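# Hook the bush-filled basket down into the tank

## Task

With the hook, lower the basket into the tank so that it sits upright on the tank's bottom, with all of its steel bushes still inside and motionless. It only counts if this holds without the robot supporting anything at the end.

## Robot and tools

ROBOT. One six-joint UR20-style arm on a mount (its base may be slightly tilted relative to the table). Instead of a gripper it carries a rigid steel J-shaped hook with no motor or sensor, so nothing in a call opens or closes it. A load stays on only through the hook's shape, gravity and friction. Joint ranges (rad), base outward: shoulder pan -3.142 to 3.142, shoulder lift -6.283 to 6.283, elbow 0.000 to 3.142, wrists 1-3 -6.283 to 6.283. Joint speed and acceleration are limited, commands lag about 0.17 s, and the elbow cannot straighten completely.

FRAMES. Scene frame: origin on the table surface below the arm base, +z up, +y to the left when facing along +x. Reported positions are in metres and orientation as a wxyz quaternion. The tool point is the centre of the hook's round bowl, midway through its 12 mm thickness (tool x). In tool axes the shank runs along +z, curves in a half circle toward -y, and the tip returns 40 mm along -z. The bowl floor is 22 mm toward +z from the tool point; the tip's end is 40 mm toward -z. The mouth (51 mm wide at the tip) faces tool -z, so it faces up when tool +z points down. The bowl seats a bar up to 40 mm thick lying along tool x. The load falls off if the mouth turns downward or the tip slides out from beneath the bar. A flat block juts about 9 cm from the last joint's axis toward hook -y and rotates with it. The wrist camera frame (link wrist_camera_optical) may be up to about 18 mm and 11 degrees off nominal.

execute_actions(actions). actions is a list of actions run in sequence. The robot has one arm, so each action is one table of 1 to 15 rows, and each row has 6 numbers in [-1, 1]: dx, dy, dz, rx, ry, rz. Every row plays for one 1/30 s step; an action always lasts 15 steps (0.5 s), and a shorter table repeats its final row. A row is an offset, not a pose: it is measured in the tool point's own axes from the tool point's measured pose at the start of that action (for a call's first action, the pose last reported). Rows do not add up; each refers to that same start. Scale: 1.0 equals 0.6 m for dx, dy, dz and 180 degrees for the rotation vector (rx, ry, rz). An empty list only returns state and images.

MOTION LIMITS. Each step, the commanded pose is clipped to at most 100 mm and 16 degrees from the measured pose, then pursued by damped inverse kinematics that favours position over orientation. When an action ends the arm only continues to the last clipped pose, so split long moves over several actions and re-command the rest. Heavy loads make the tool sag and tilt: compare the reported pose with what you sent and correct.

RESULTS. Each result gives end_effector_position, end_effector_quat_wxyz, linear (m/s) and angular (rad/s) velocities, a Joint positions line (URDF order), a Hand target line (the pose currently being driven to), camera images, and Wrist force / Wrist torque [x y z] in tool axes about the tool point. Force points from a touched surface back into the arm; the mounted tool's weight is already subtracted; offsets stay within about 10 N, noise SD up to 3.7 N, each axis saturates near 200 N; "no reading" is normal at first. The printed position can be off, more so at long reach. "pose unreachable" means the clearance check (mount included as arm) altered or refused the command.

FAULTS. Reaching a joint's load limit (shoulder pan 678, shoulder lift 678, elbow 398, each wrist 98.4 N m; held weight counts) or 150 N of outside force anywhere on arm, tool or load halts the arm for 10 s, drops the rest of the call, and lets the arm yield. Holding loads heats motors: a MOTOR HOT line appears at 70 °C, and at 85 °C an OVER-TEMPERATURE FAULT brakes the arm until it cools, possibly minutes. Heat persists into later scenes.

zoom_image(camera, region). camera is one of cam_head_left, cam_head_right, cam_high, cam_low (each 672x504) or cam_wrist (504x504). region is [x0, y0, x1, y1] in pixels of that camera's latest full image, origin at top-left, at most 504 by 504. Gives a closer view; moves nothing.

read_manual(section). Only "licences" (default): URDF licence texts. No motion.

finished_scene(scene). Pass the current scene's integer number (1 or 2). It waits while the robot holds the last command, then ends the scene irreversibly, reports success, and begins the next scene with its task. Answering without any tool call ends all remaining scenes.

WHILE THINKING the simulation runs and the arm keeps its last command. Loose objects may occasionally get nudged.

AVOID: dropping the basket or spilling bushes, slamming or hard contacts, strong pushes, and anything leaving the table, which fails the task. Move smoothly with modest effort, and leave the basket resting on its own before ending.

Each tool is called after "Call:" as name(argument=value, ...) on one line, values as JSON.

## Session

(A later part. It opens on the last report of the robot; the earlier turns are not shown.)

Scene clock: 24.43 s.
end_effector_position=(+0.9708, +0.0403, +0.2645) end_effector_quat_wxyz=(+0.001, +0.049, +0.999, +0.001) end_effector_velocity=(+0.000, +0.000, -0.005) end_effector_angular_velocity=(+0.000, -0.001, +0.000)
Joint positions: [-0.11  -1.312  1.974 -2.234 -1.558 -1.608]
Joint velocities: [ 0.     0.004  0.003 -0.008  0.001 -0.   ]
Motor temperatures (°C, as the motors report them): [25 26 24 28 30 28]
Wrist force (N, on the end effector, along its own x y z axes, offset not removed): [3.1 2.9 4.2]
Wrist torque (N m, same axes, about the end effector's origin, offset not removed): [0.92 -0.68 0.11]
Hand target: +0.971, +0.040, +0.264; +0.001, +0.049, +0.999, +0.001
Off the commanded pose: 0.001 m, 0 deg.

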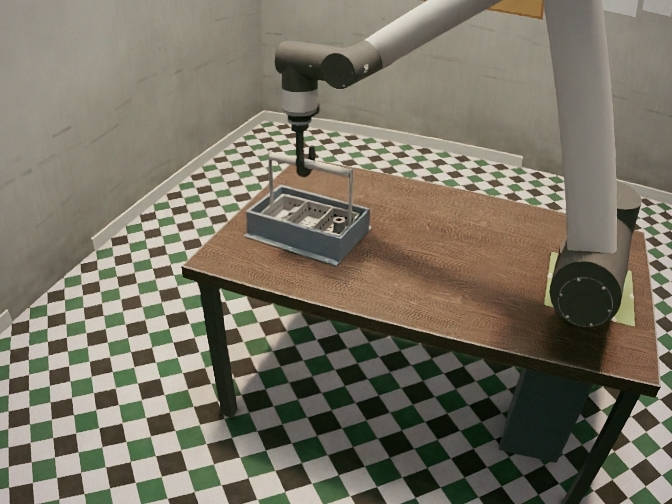

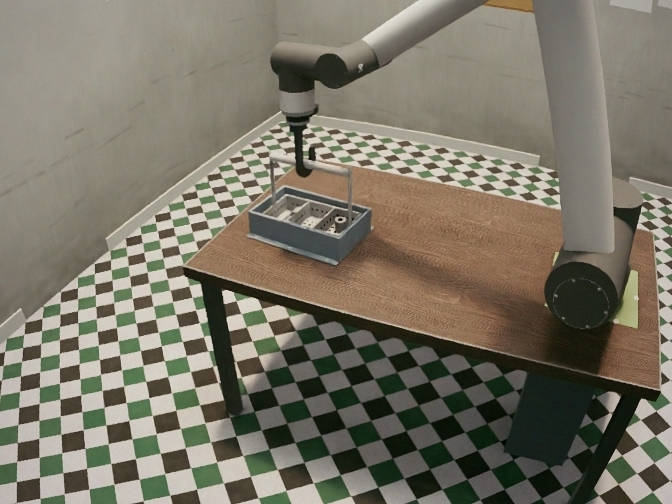

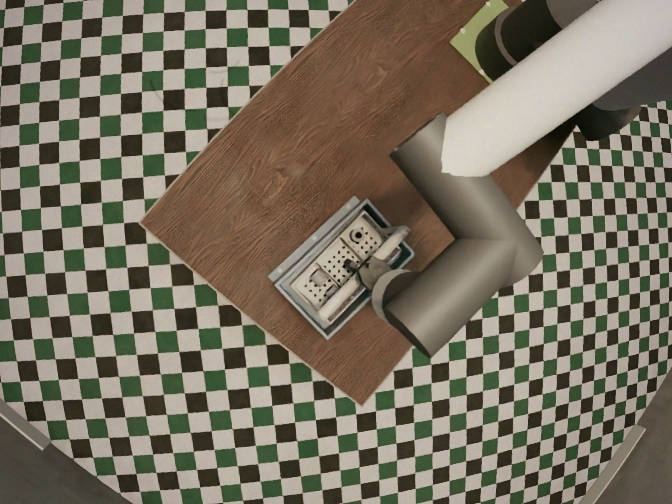

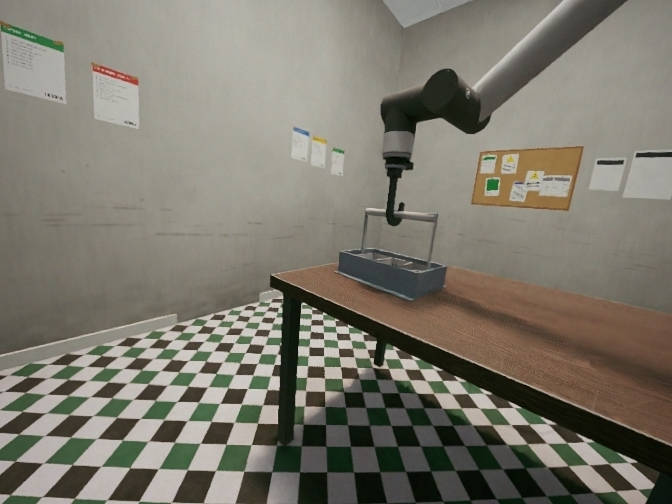

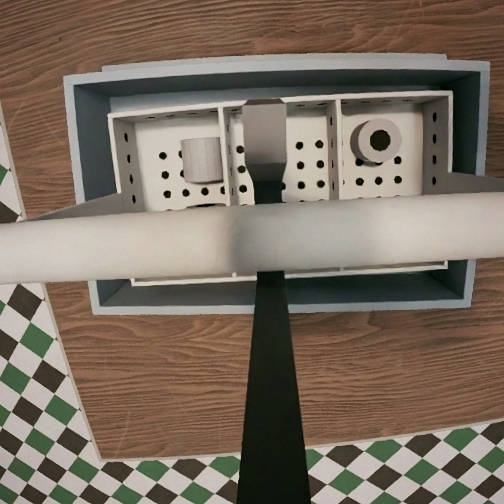

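Call:
execute_actions(actions=[[[0,0,0.004,0,0,0],[0,0,0.010,0,0,0],[0,0,0.018,0,0,0],[0,0,0.028,0,0,0],[0,0,0.040,0,0,0],[0,0,0.053,0,0,0],[0,0,0.067,0,0,0],[0,0,0.081,0,0,0],[0,0,0.094,0,0,0],[0,0,0.105,0,0,0],[0,0,0.114,0,0,0],[0,0,0.121,0,0,0],[0,0,0.126,0,0,0],[0,0,0.129,0,0,0],[0,0,0.130,0,0,0]]])

Scene clock: 25.43 s.
end_effector_position=(+0.9702, +0.0405, +0.1966) end_effector_quat_wxyz=(+0.000, +0.049, +0.999, +0.001) end_effector_velocity=(+0.004, -0.001, -0.115) end_effector_angular_velocity=(-0.001, -0.003, -0.000)
Joint positions: [-0.109 -1.255  2.016 -2.331 -1.558 -1.608]
Joint velocities: [ 0.001  0.105  0.06  -0.169 -0.     0.001]
Motor temperatures (°C, as the motors report them): [25 26 24 28 30 28]
Wrist force (N, on the end effector, along its own x y z axes, offset not removed): [0.0 2.7 6.1]
Wrist torque (N m, same axes, about the end effector's origin, offset not removed): [0.97 0.00 0.32]
Hand target: +0.971, +0.040, +0.187; +0.001, +0.049, +0.999, +0.001
Off the commanded pose: 0.010 m, 0 deg.

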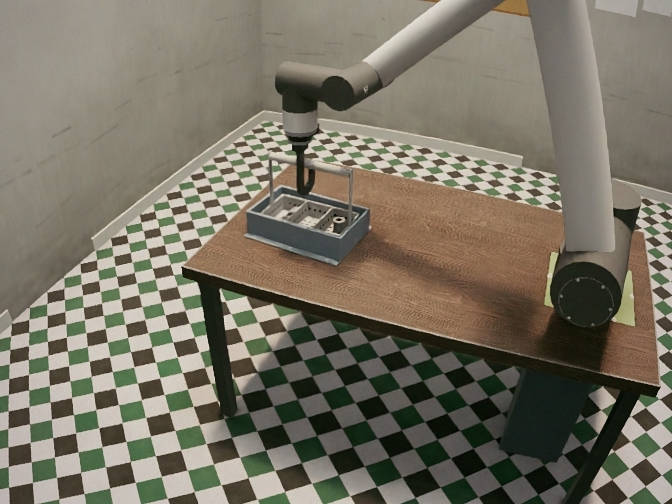

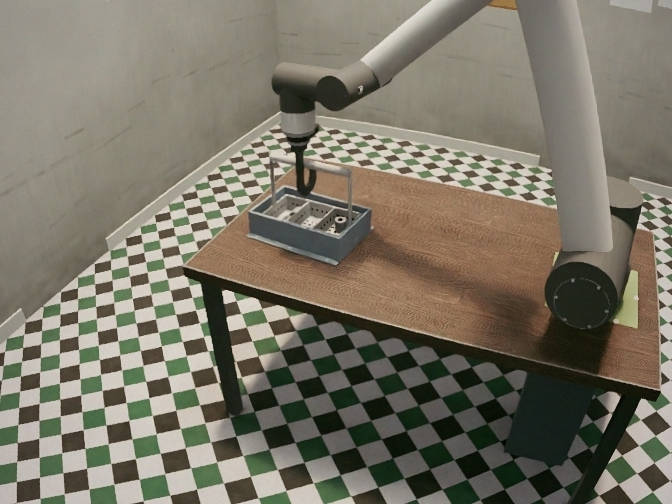

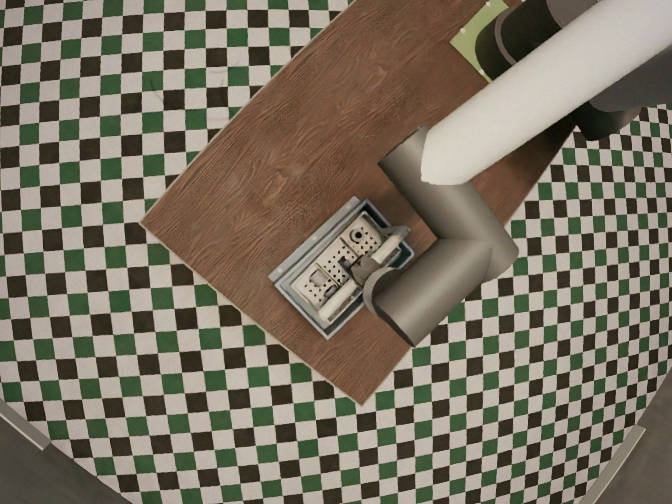

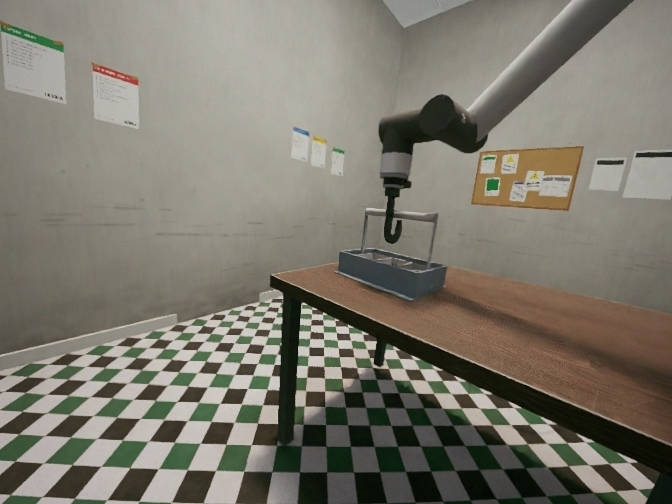

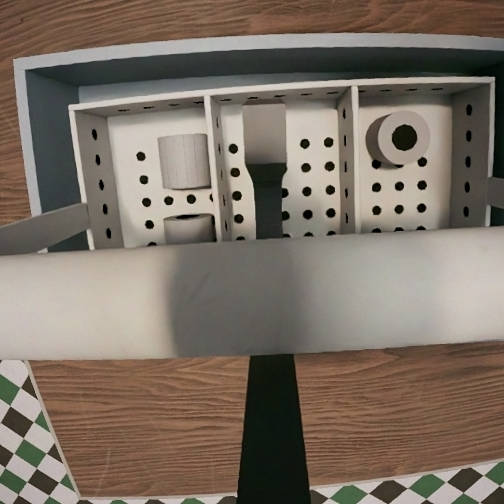

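Call:
execute_actions(actions=[[[0,0.006,0.016,0,0,0],[0,0.014,0.016,0,0,0],[0,0.024,0.016,0,0,0],[0,0.036,0.016,0,0,0],[0,0.050,0.016,0,0,0],[0,0.065,0.016,0,0,0],[0,0.080,0.016,0,0,0],[0,0.095,0.016,0,0,0],[0,0.109,0.016,0,0,0],[0,0.122,0.016,0,0,0],[0,0.133,0.016,0,0,0],[0,0.142,0.016,0,0,0],[0,0.149,0.016,0,0,0],[0,0.153,0.016,0,0,0],[0,0.155,0.016,0,0,0]]])

Scene clock: 26.27 s.
end_effector_position=(+0.9776, +0.1203, +0.1872) end_effector_quat_wxyz=(+0.000, +0.049, +0.999, +0.002) end_effector_velocity=(+0.015, +0.143, -0.000) end_effector_angular_velocity=(+0.000, +0.002, +0.001)
Joint positions: [-0.026 -1.232  1.997 -2.337 -1.558 -1.525]
Joint velocities: [ 0.148  0.034 -0.054  0.021 -0.     0.147]
Motor temperatures (°C, as the motors report them): [25 26 24 28 30 28]
Wrist force (N, on the end effector, along its own x y z axes, offset not removed): [3.0 5.7 7.0]
Wrist torque (N m, same axes, about the end effector's origin, offset not removed): [1.45 -0.61 0.15]
Hand target: +0.979, +0.133, +0.187; +0.000, +0.049, +0.999, +0.002
Off the commanded pose: 0.013 m, 0 deg.

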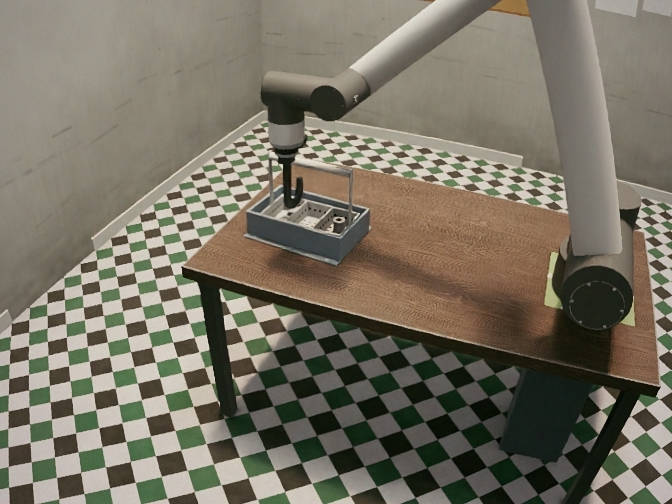

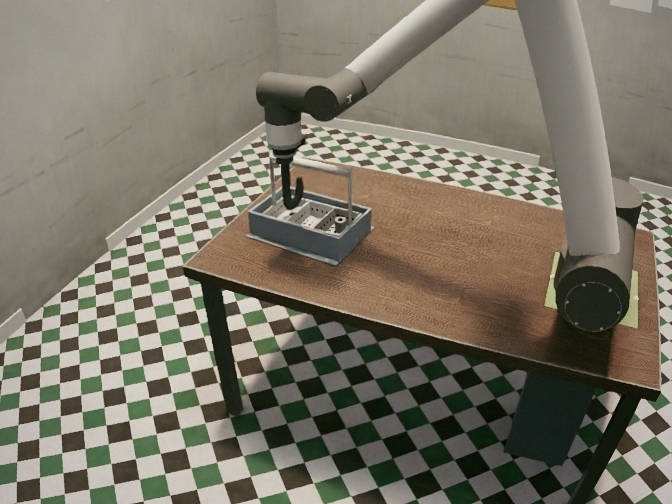

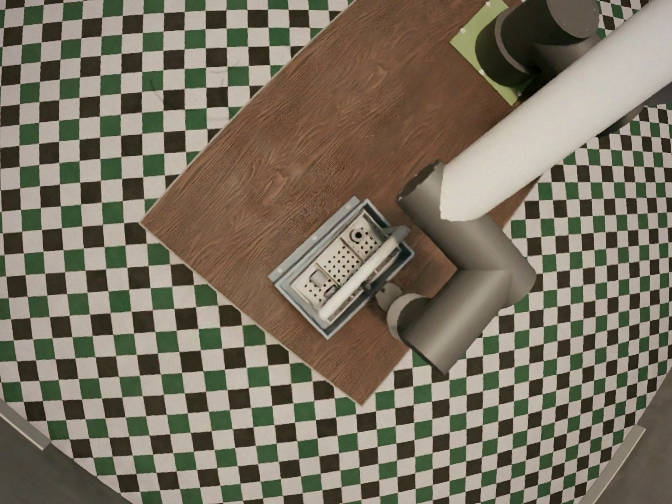

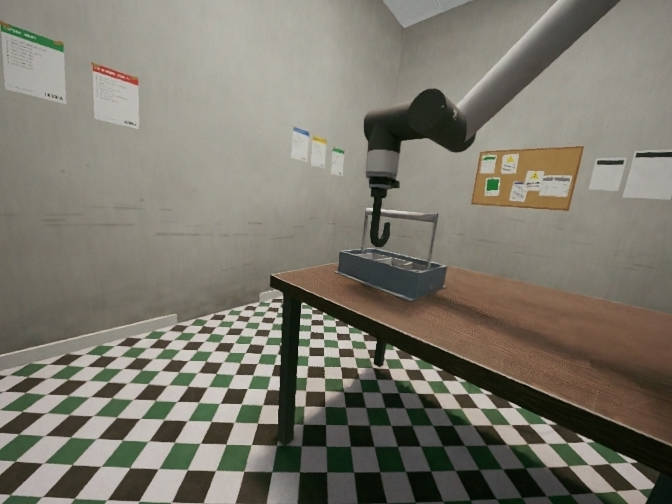

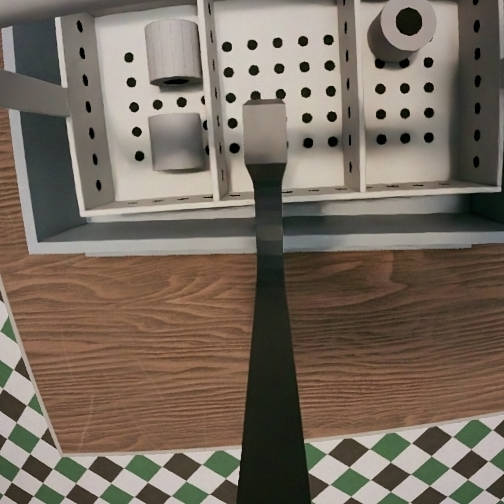

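Call:
execute_actions(actions=[[[0,0.025,-0.005,0,0,0],[0,0.03,-0.012,0,0,0],[0,0.035,-0.022,0,0,0],[0,0.04,-0.034,0,0,0],[0,0.045,-0.048,0,0,0],[0,0.05,-0.063,0,0,0],[0,0.055,-0.078,0,0,0],[0,0.06,-0.093,0,0,0],[0,0.064,-0.107,0,0,0],[0,0.067,-0.119,0,0,0],[0,0.07,-0.129,0,0,0],[0,0.07,-0.137,0,0,0],[0,0.07,-0.143,0,0,0],[0,0.07,-0.147,0,0,0],[0,0.07,-0.15,0,0,0]]])

Scene clock: 26.97 s.
end_effector_position=(+0.9815, +0.1603, +0.2648) end_effector_quat_wxyz=(+0.001, +0.049, +0.999, +0.002) end_effector_velocity=(+0.000, +0.020, +0.132) end_effector_angular_velocity=(-0.000, +0.007, -0.001)
Joint positions: [ 0.014 -1.286  1.936 -2.224 -1.558 -1.485]
Joint velocities: [ 0.019 -0.094 -0.097  0.197 -0.     0.02 ]
Motor temperatures (°C, as the motors report them): [25 26 24 28 30 28]
Wrist force (N, on the end effector, along its own x y z axes, offset not removed): [0.6 5.9 -0.8]
Wrist torque (N m, same axes, about the end effector's origin, offset not removed): [1.29 -0.10 0.19]
Hand target: +0.982, +0.162, +0.277; +0.001, +0.049, +0.999, +0.002
Off the commanded pose: 0.013 m, 0 deg.

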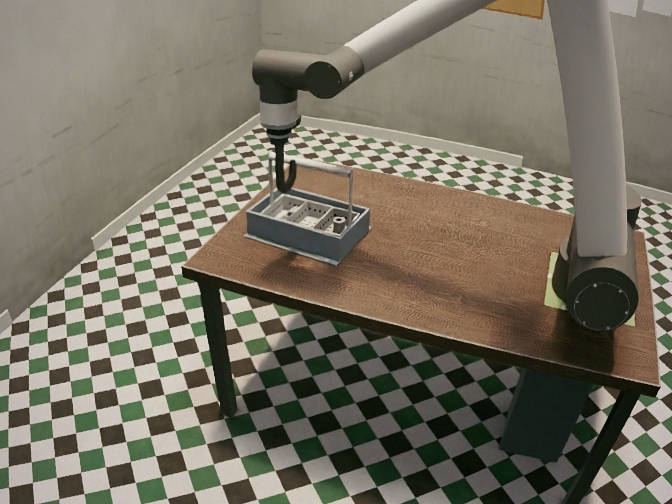

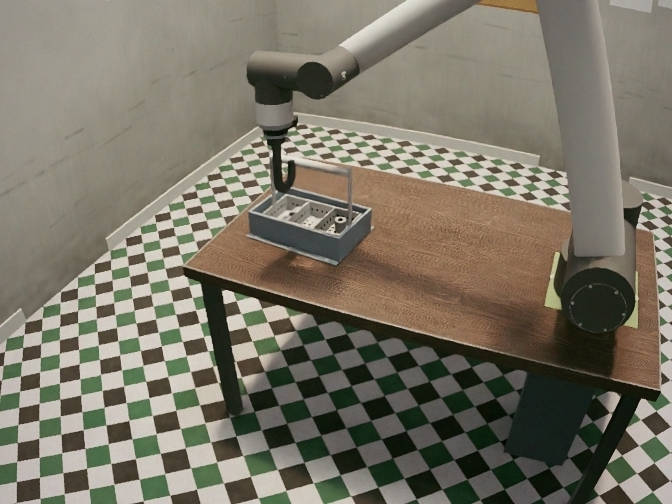

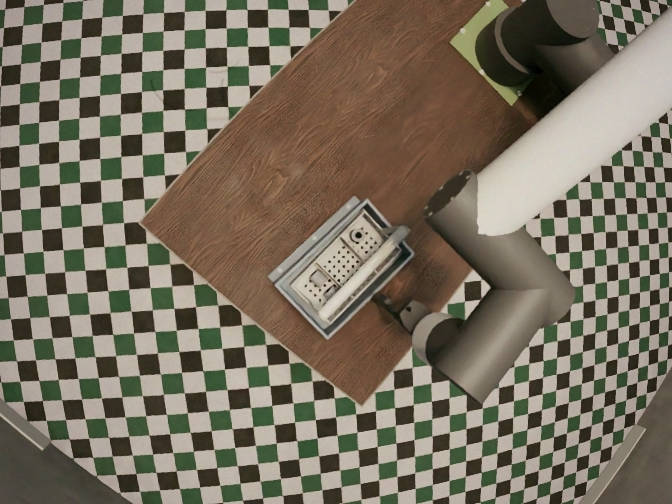

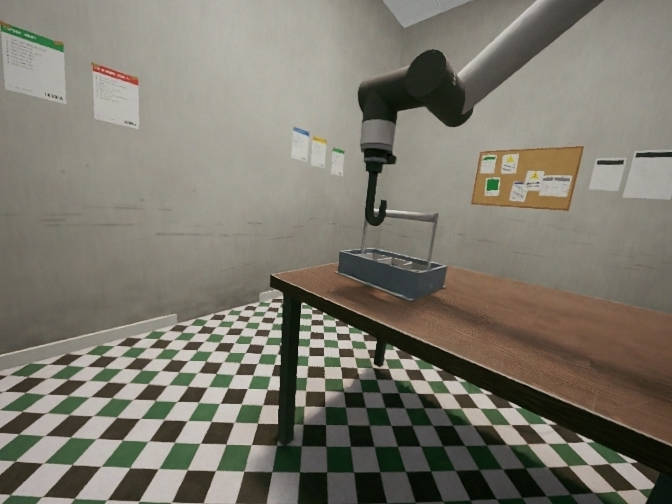

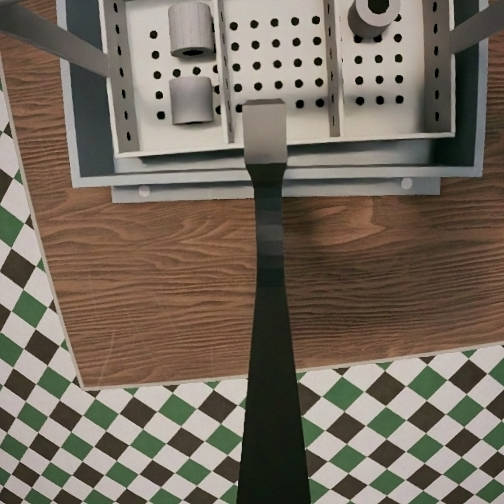

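Call:
execute_actions(actions=[])

Call:
zoom_image(camera="cam_high", region=[255, 180, 435, 350])

Scene clock: 27.07 s.
end_effector_position=(+0.9815, +0.1614, +0.2735) end_effector_quat_wxyz=(+0.001, +0.049, +0.999, +0.002) end_effector_velocity=(-0.001, +0.006, +0.048) end_effector_angular_velocity=(+0.000, +0.004, -0.001)
Joint positions: [ 0.015 -1.292  1.929 -2.211 -1.558 -1.484]
Joint velocities: [ 0.005 -0.034 -0.035  0.072  0.     0.006]
Motor temperatures (°C, as the motors report them): [25 26 24 28 30 28]
Wrist force (N, on the end effector, along its own x y z axes, offset not removed): [2.7 2.6 1.1]
Wrist torque (N m, same axes, about the end effector's origin, offset not removed): [0.67 -0.58 0.10]
Hand target: +0.982, +0.162, +0.277; +0.001, +0.049, +0.999, +0.002
Off the commanded pose: 0.004 m, 0 deg.

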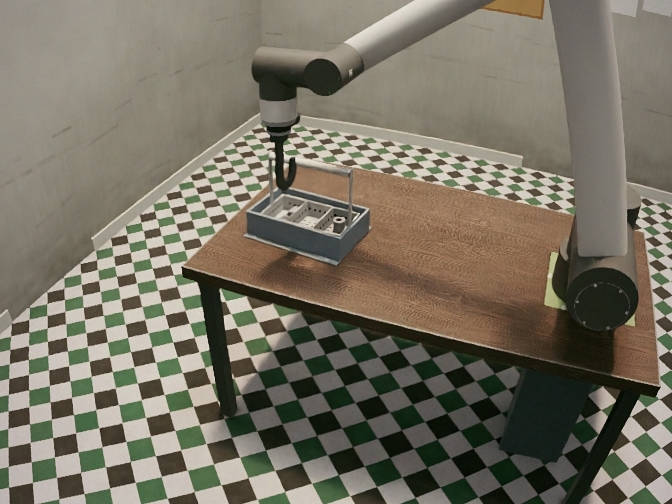

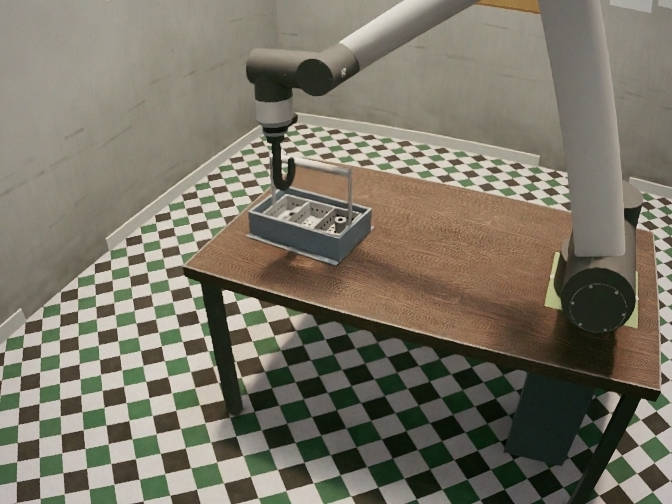

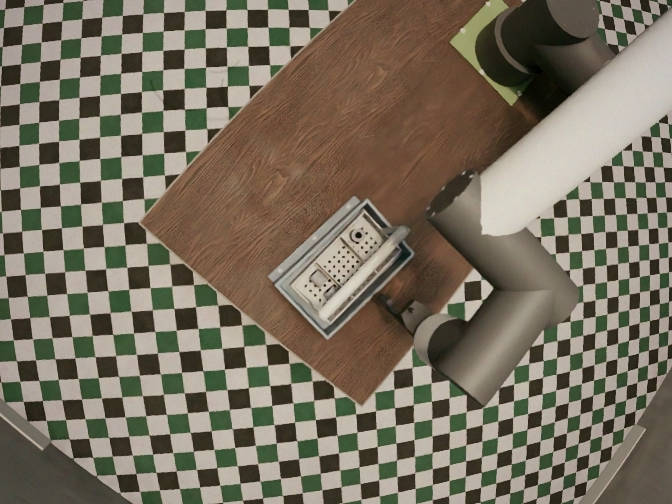

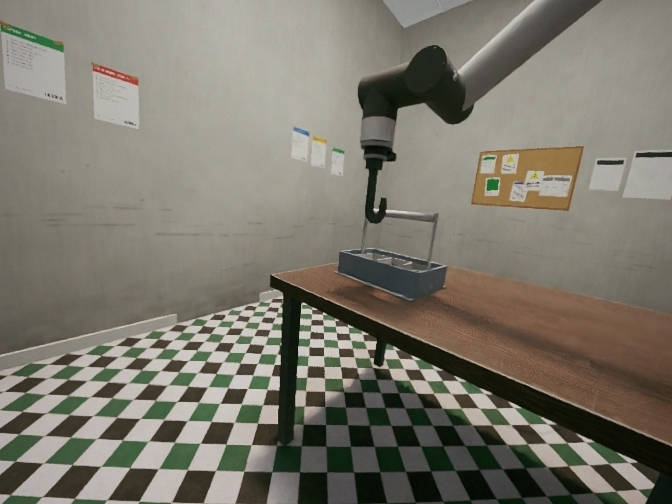

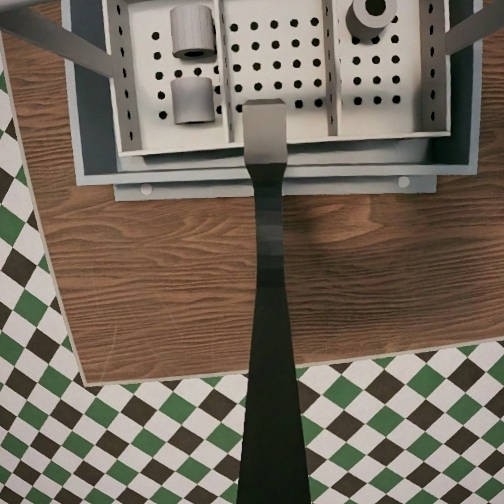

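Region (255, 180, 435, 350) of cam_high's 672x504 image, scaled by 2.800, with more detail than that image has.

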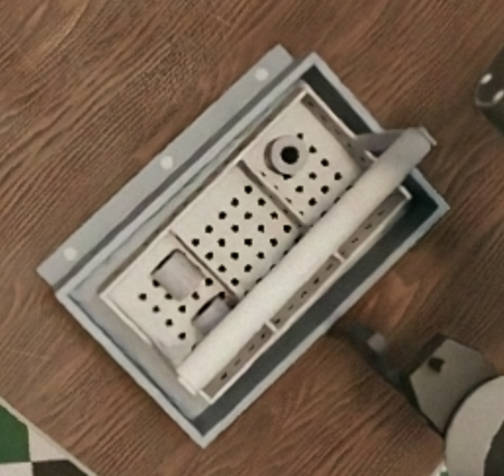

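Call:
execute_actions(actions=[])

Call:
zoom_image(camera="cam_wrist", region=[60, 0, 300, 200])

Scene clock: 27.17 s.
end_effector_position=(+0.9815, +0.1617, +0.2761) end_effector_quat_wxyz=(+0.001, +0.049, +0.999, +0.002) end_effector_velocity=(-0.000, +0.001, +0.013) end_effector_angular_velocity=(+0.000, +0.001, -0.001)
Joint positions: [ 0.016 -1.294  1.928 -2.207 -1.558 -1.483]
Joint velocities: [ 0.001 -0.009 -0.009  0.019  0.     0.002]
Motor temperatures (°C, as the motors report them): [25 26 24 28 30 28]
Wrist force (N, on the end effector, along its own x y z axes, offset not removed): [2.0 3.7 3.7]
Wrist torque (N m, same axes, about the end effector's origin, offset not removed): [1.04 -0.44 0.20]
Hand target: +0.982, +0.162, +0.277; +0.001, +0.049, +0.999, +0.002
Off the commanded pose: 0.001 m, 0 deg.

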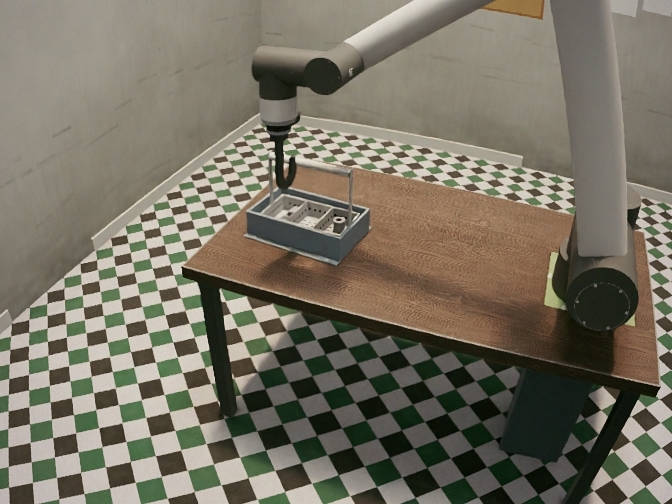

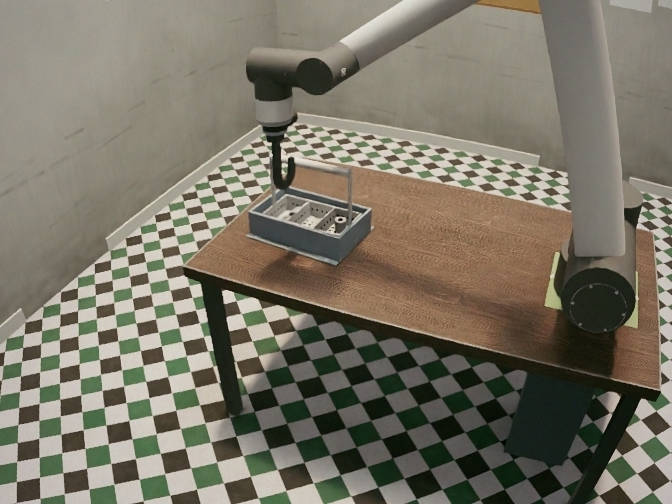

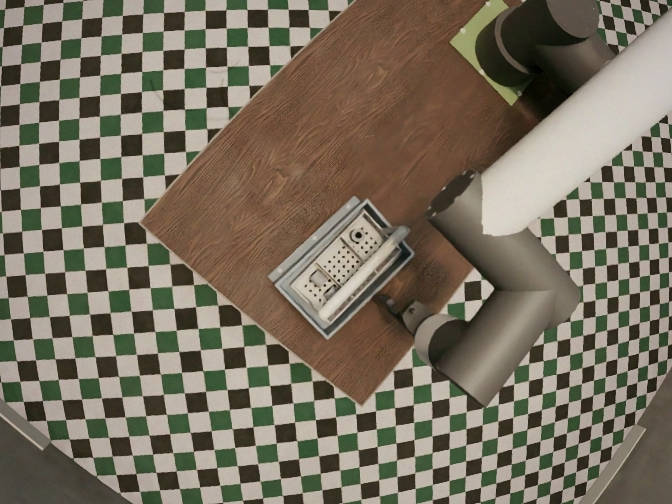

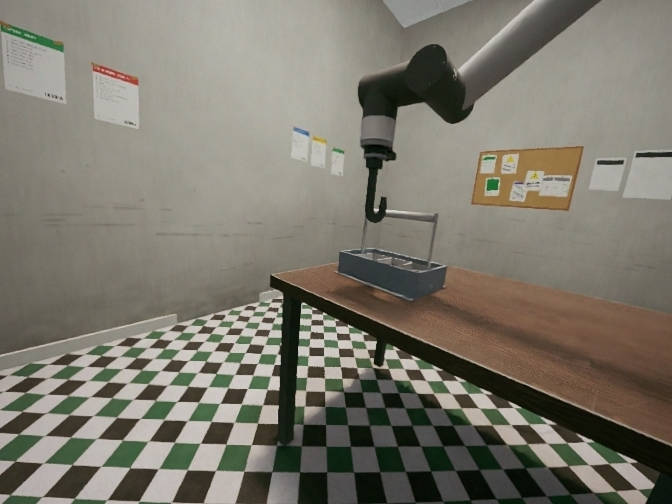

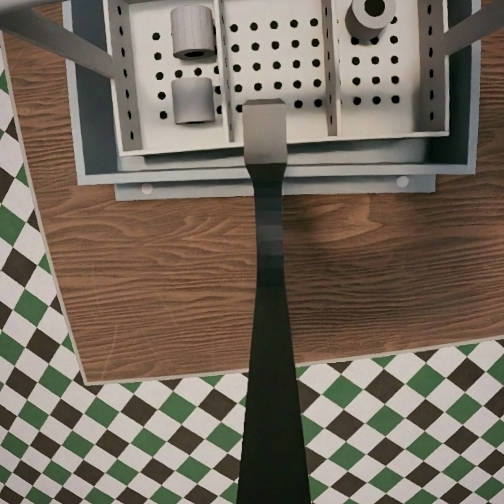

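Region (60, 0, 300, 200) of cam_wrist's 504x504 image, scaled by 2.100, with more detail than that image has.

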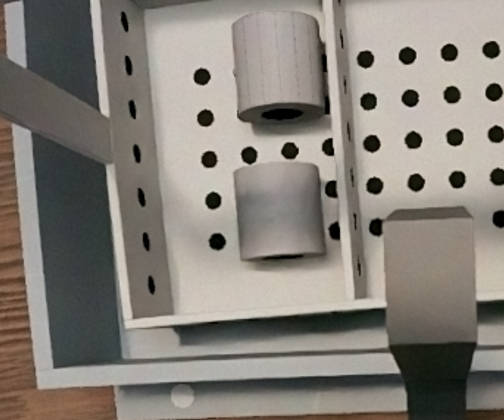

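Call:
execute_actions(actions=[])

Call:
zoom_image(camera="cam_wrist", region=[60, 0, 300, 200])

Scene clock: 27.60 s.
end_effector_position=(+0.9815, +0.1618, +0.2771) end_effector_quat_wxyz=(+0.001, +0.049, +0.999, +0.002) end_effector_velocity=(-0.000, -0.000, +0.000) end_effector_angular_velocity=(-0.001, -0.000, +0.000)
Joint positions: [ 0.016 -1.295  1.927 -2.205 -1.558 -1.483]
Joint velocities: [ 0.    -0.     0.    -0.001 -0.001 -0.   ]
Motor temperatures (°C, as the motors report them): [25 26 24 28 30 28]
Wrist force (N, on the end effector, along its own x y z axes, offset not removed): [3.1 -0.3 3.2]
Wrist torque (N m, same axes, about the end effector's origin, offset not removed): [0.13 -0.61 0.15]
Hand target: +0.982, +0.162, +0.277; +0.001, +0.049, +0.999, +0.002
Off the commanded pose: 0.000 m, 0 deg.

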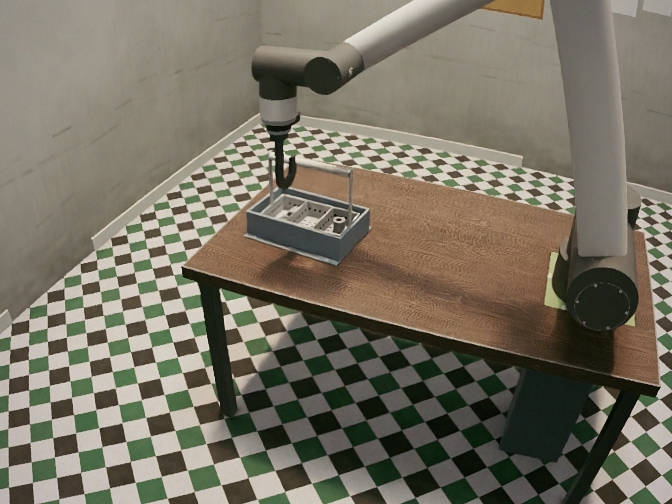

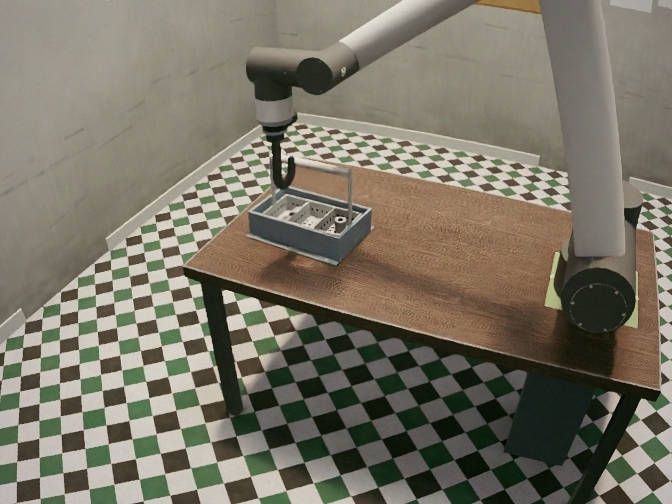

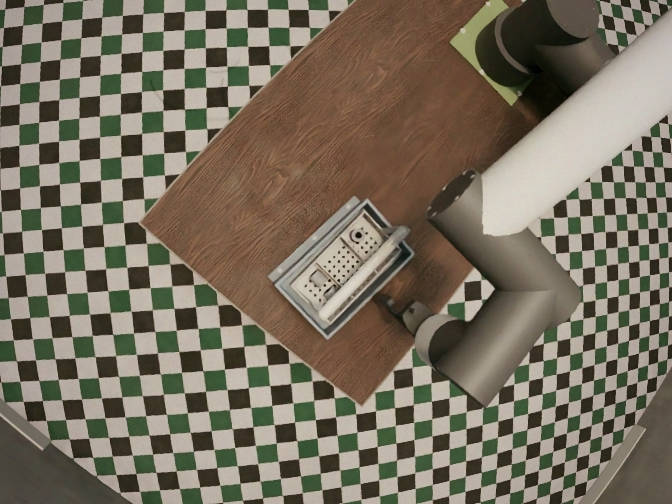

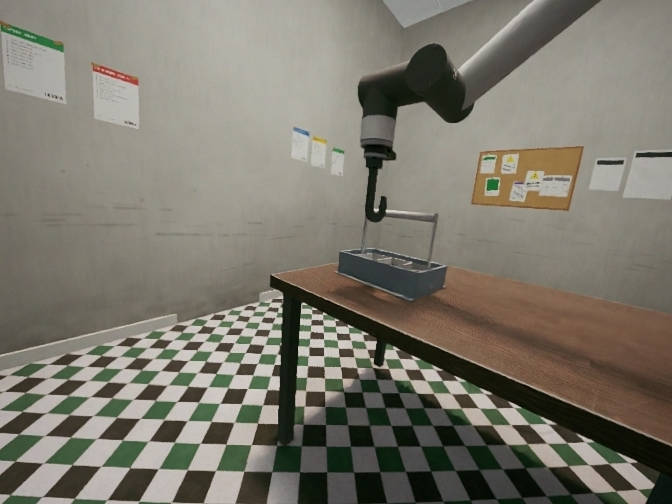

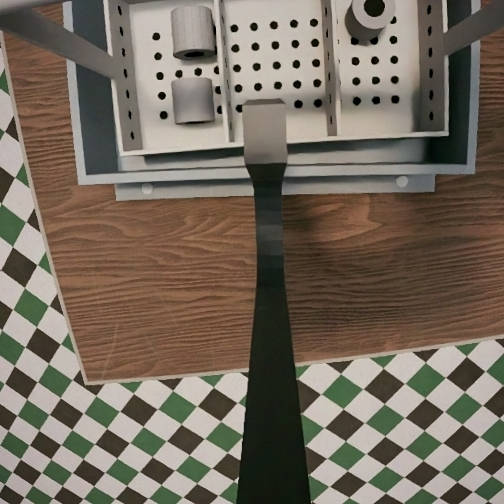

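Region (60, 0, 300, 200) of cam_wrist's 504x504 image, scaled by 2.100, with more detail than that image has.

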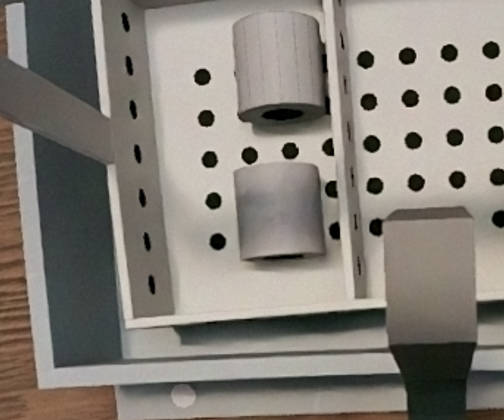

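The basket is sitting in the tank, the hook is clear, and the bushes haven't moved between the last two images, so I'm ending the scene.

Call:
finished_scene(scene=2)

The scene is finished: the task was done.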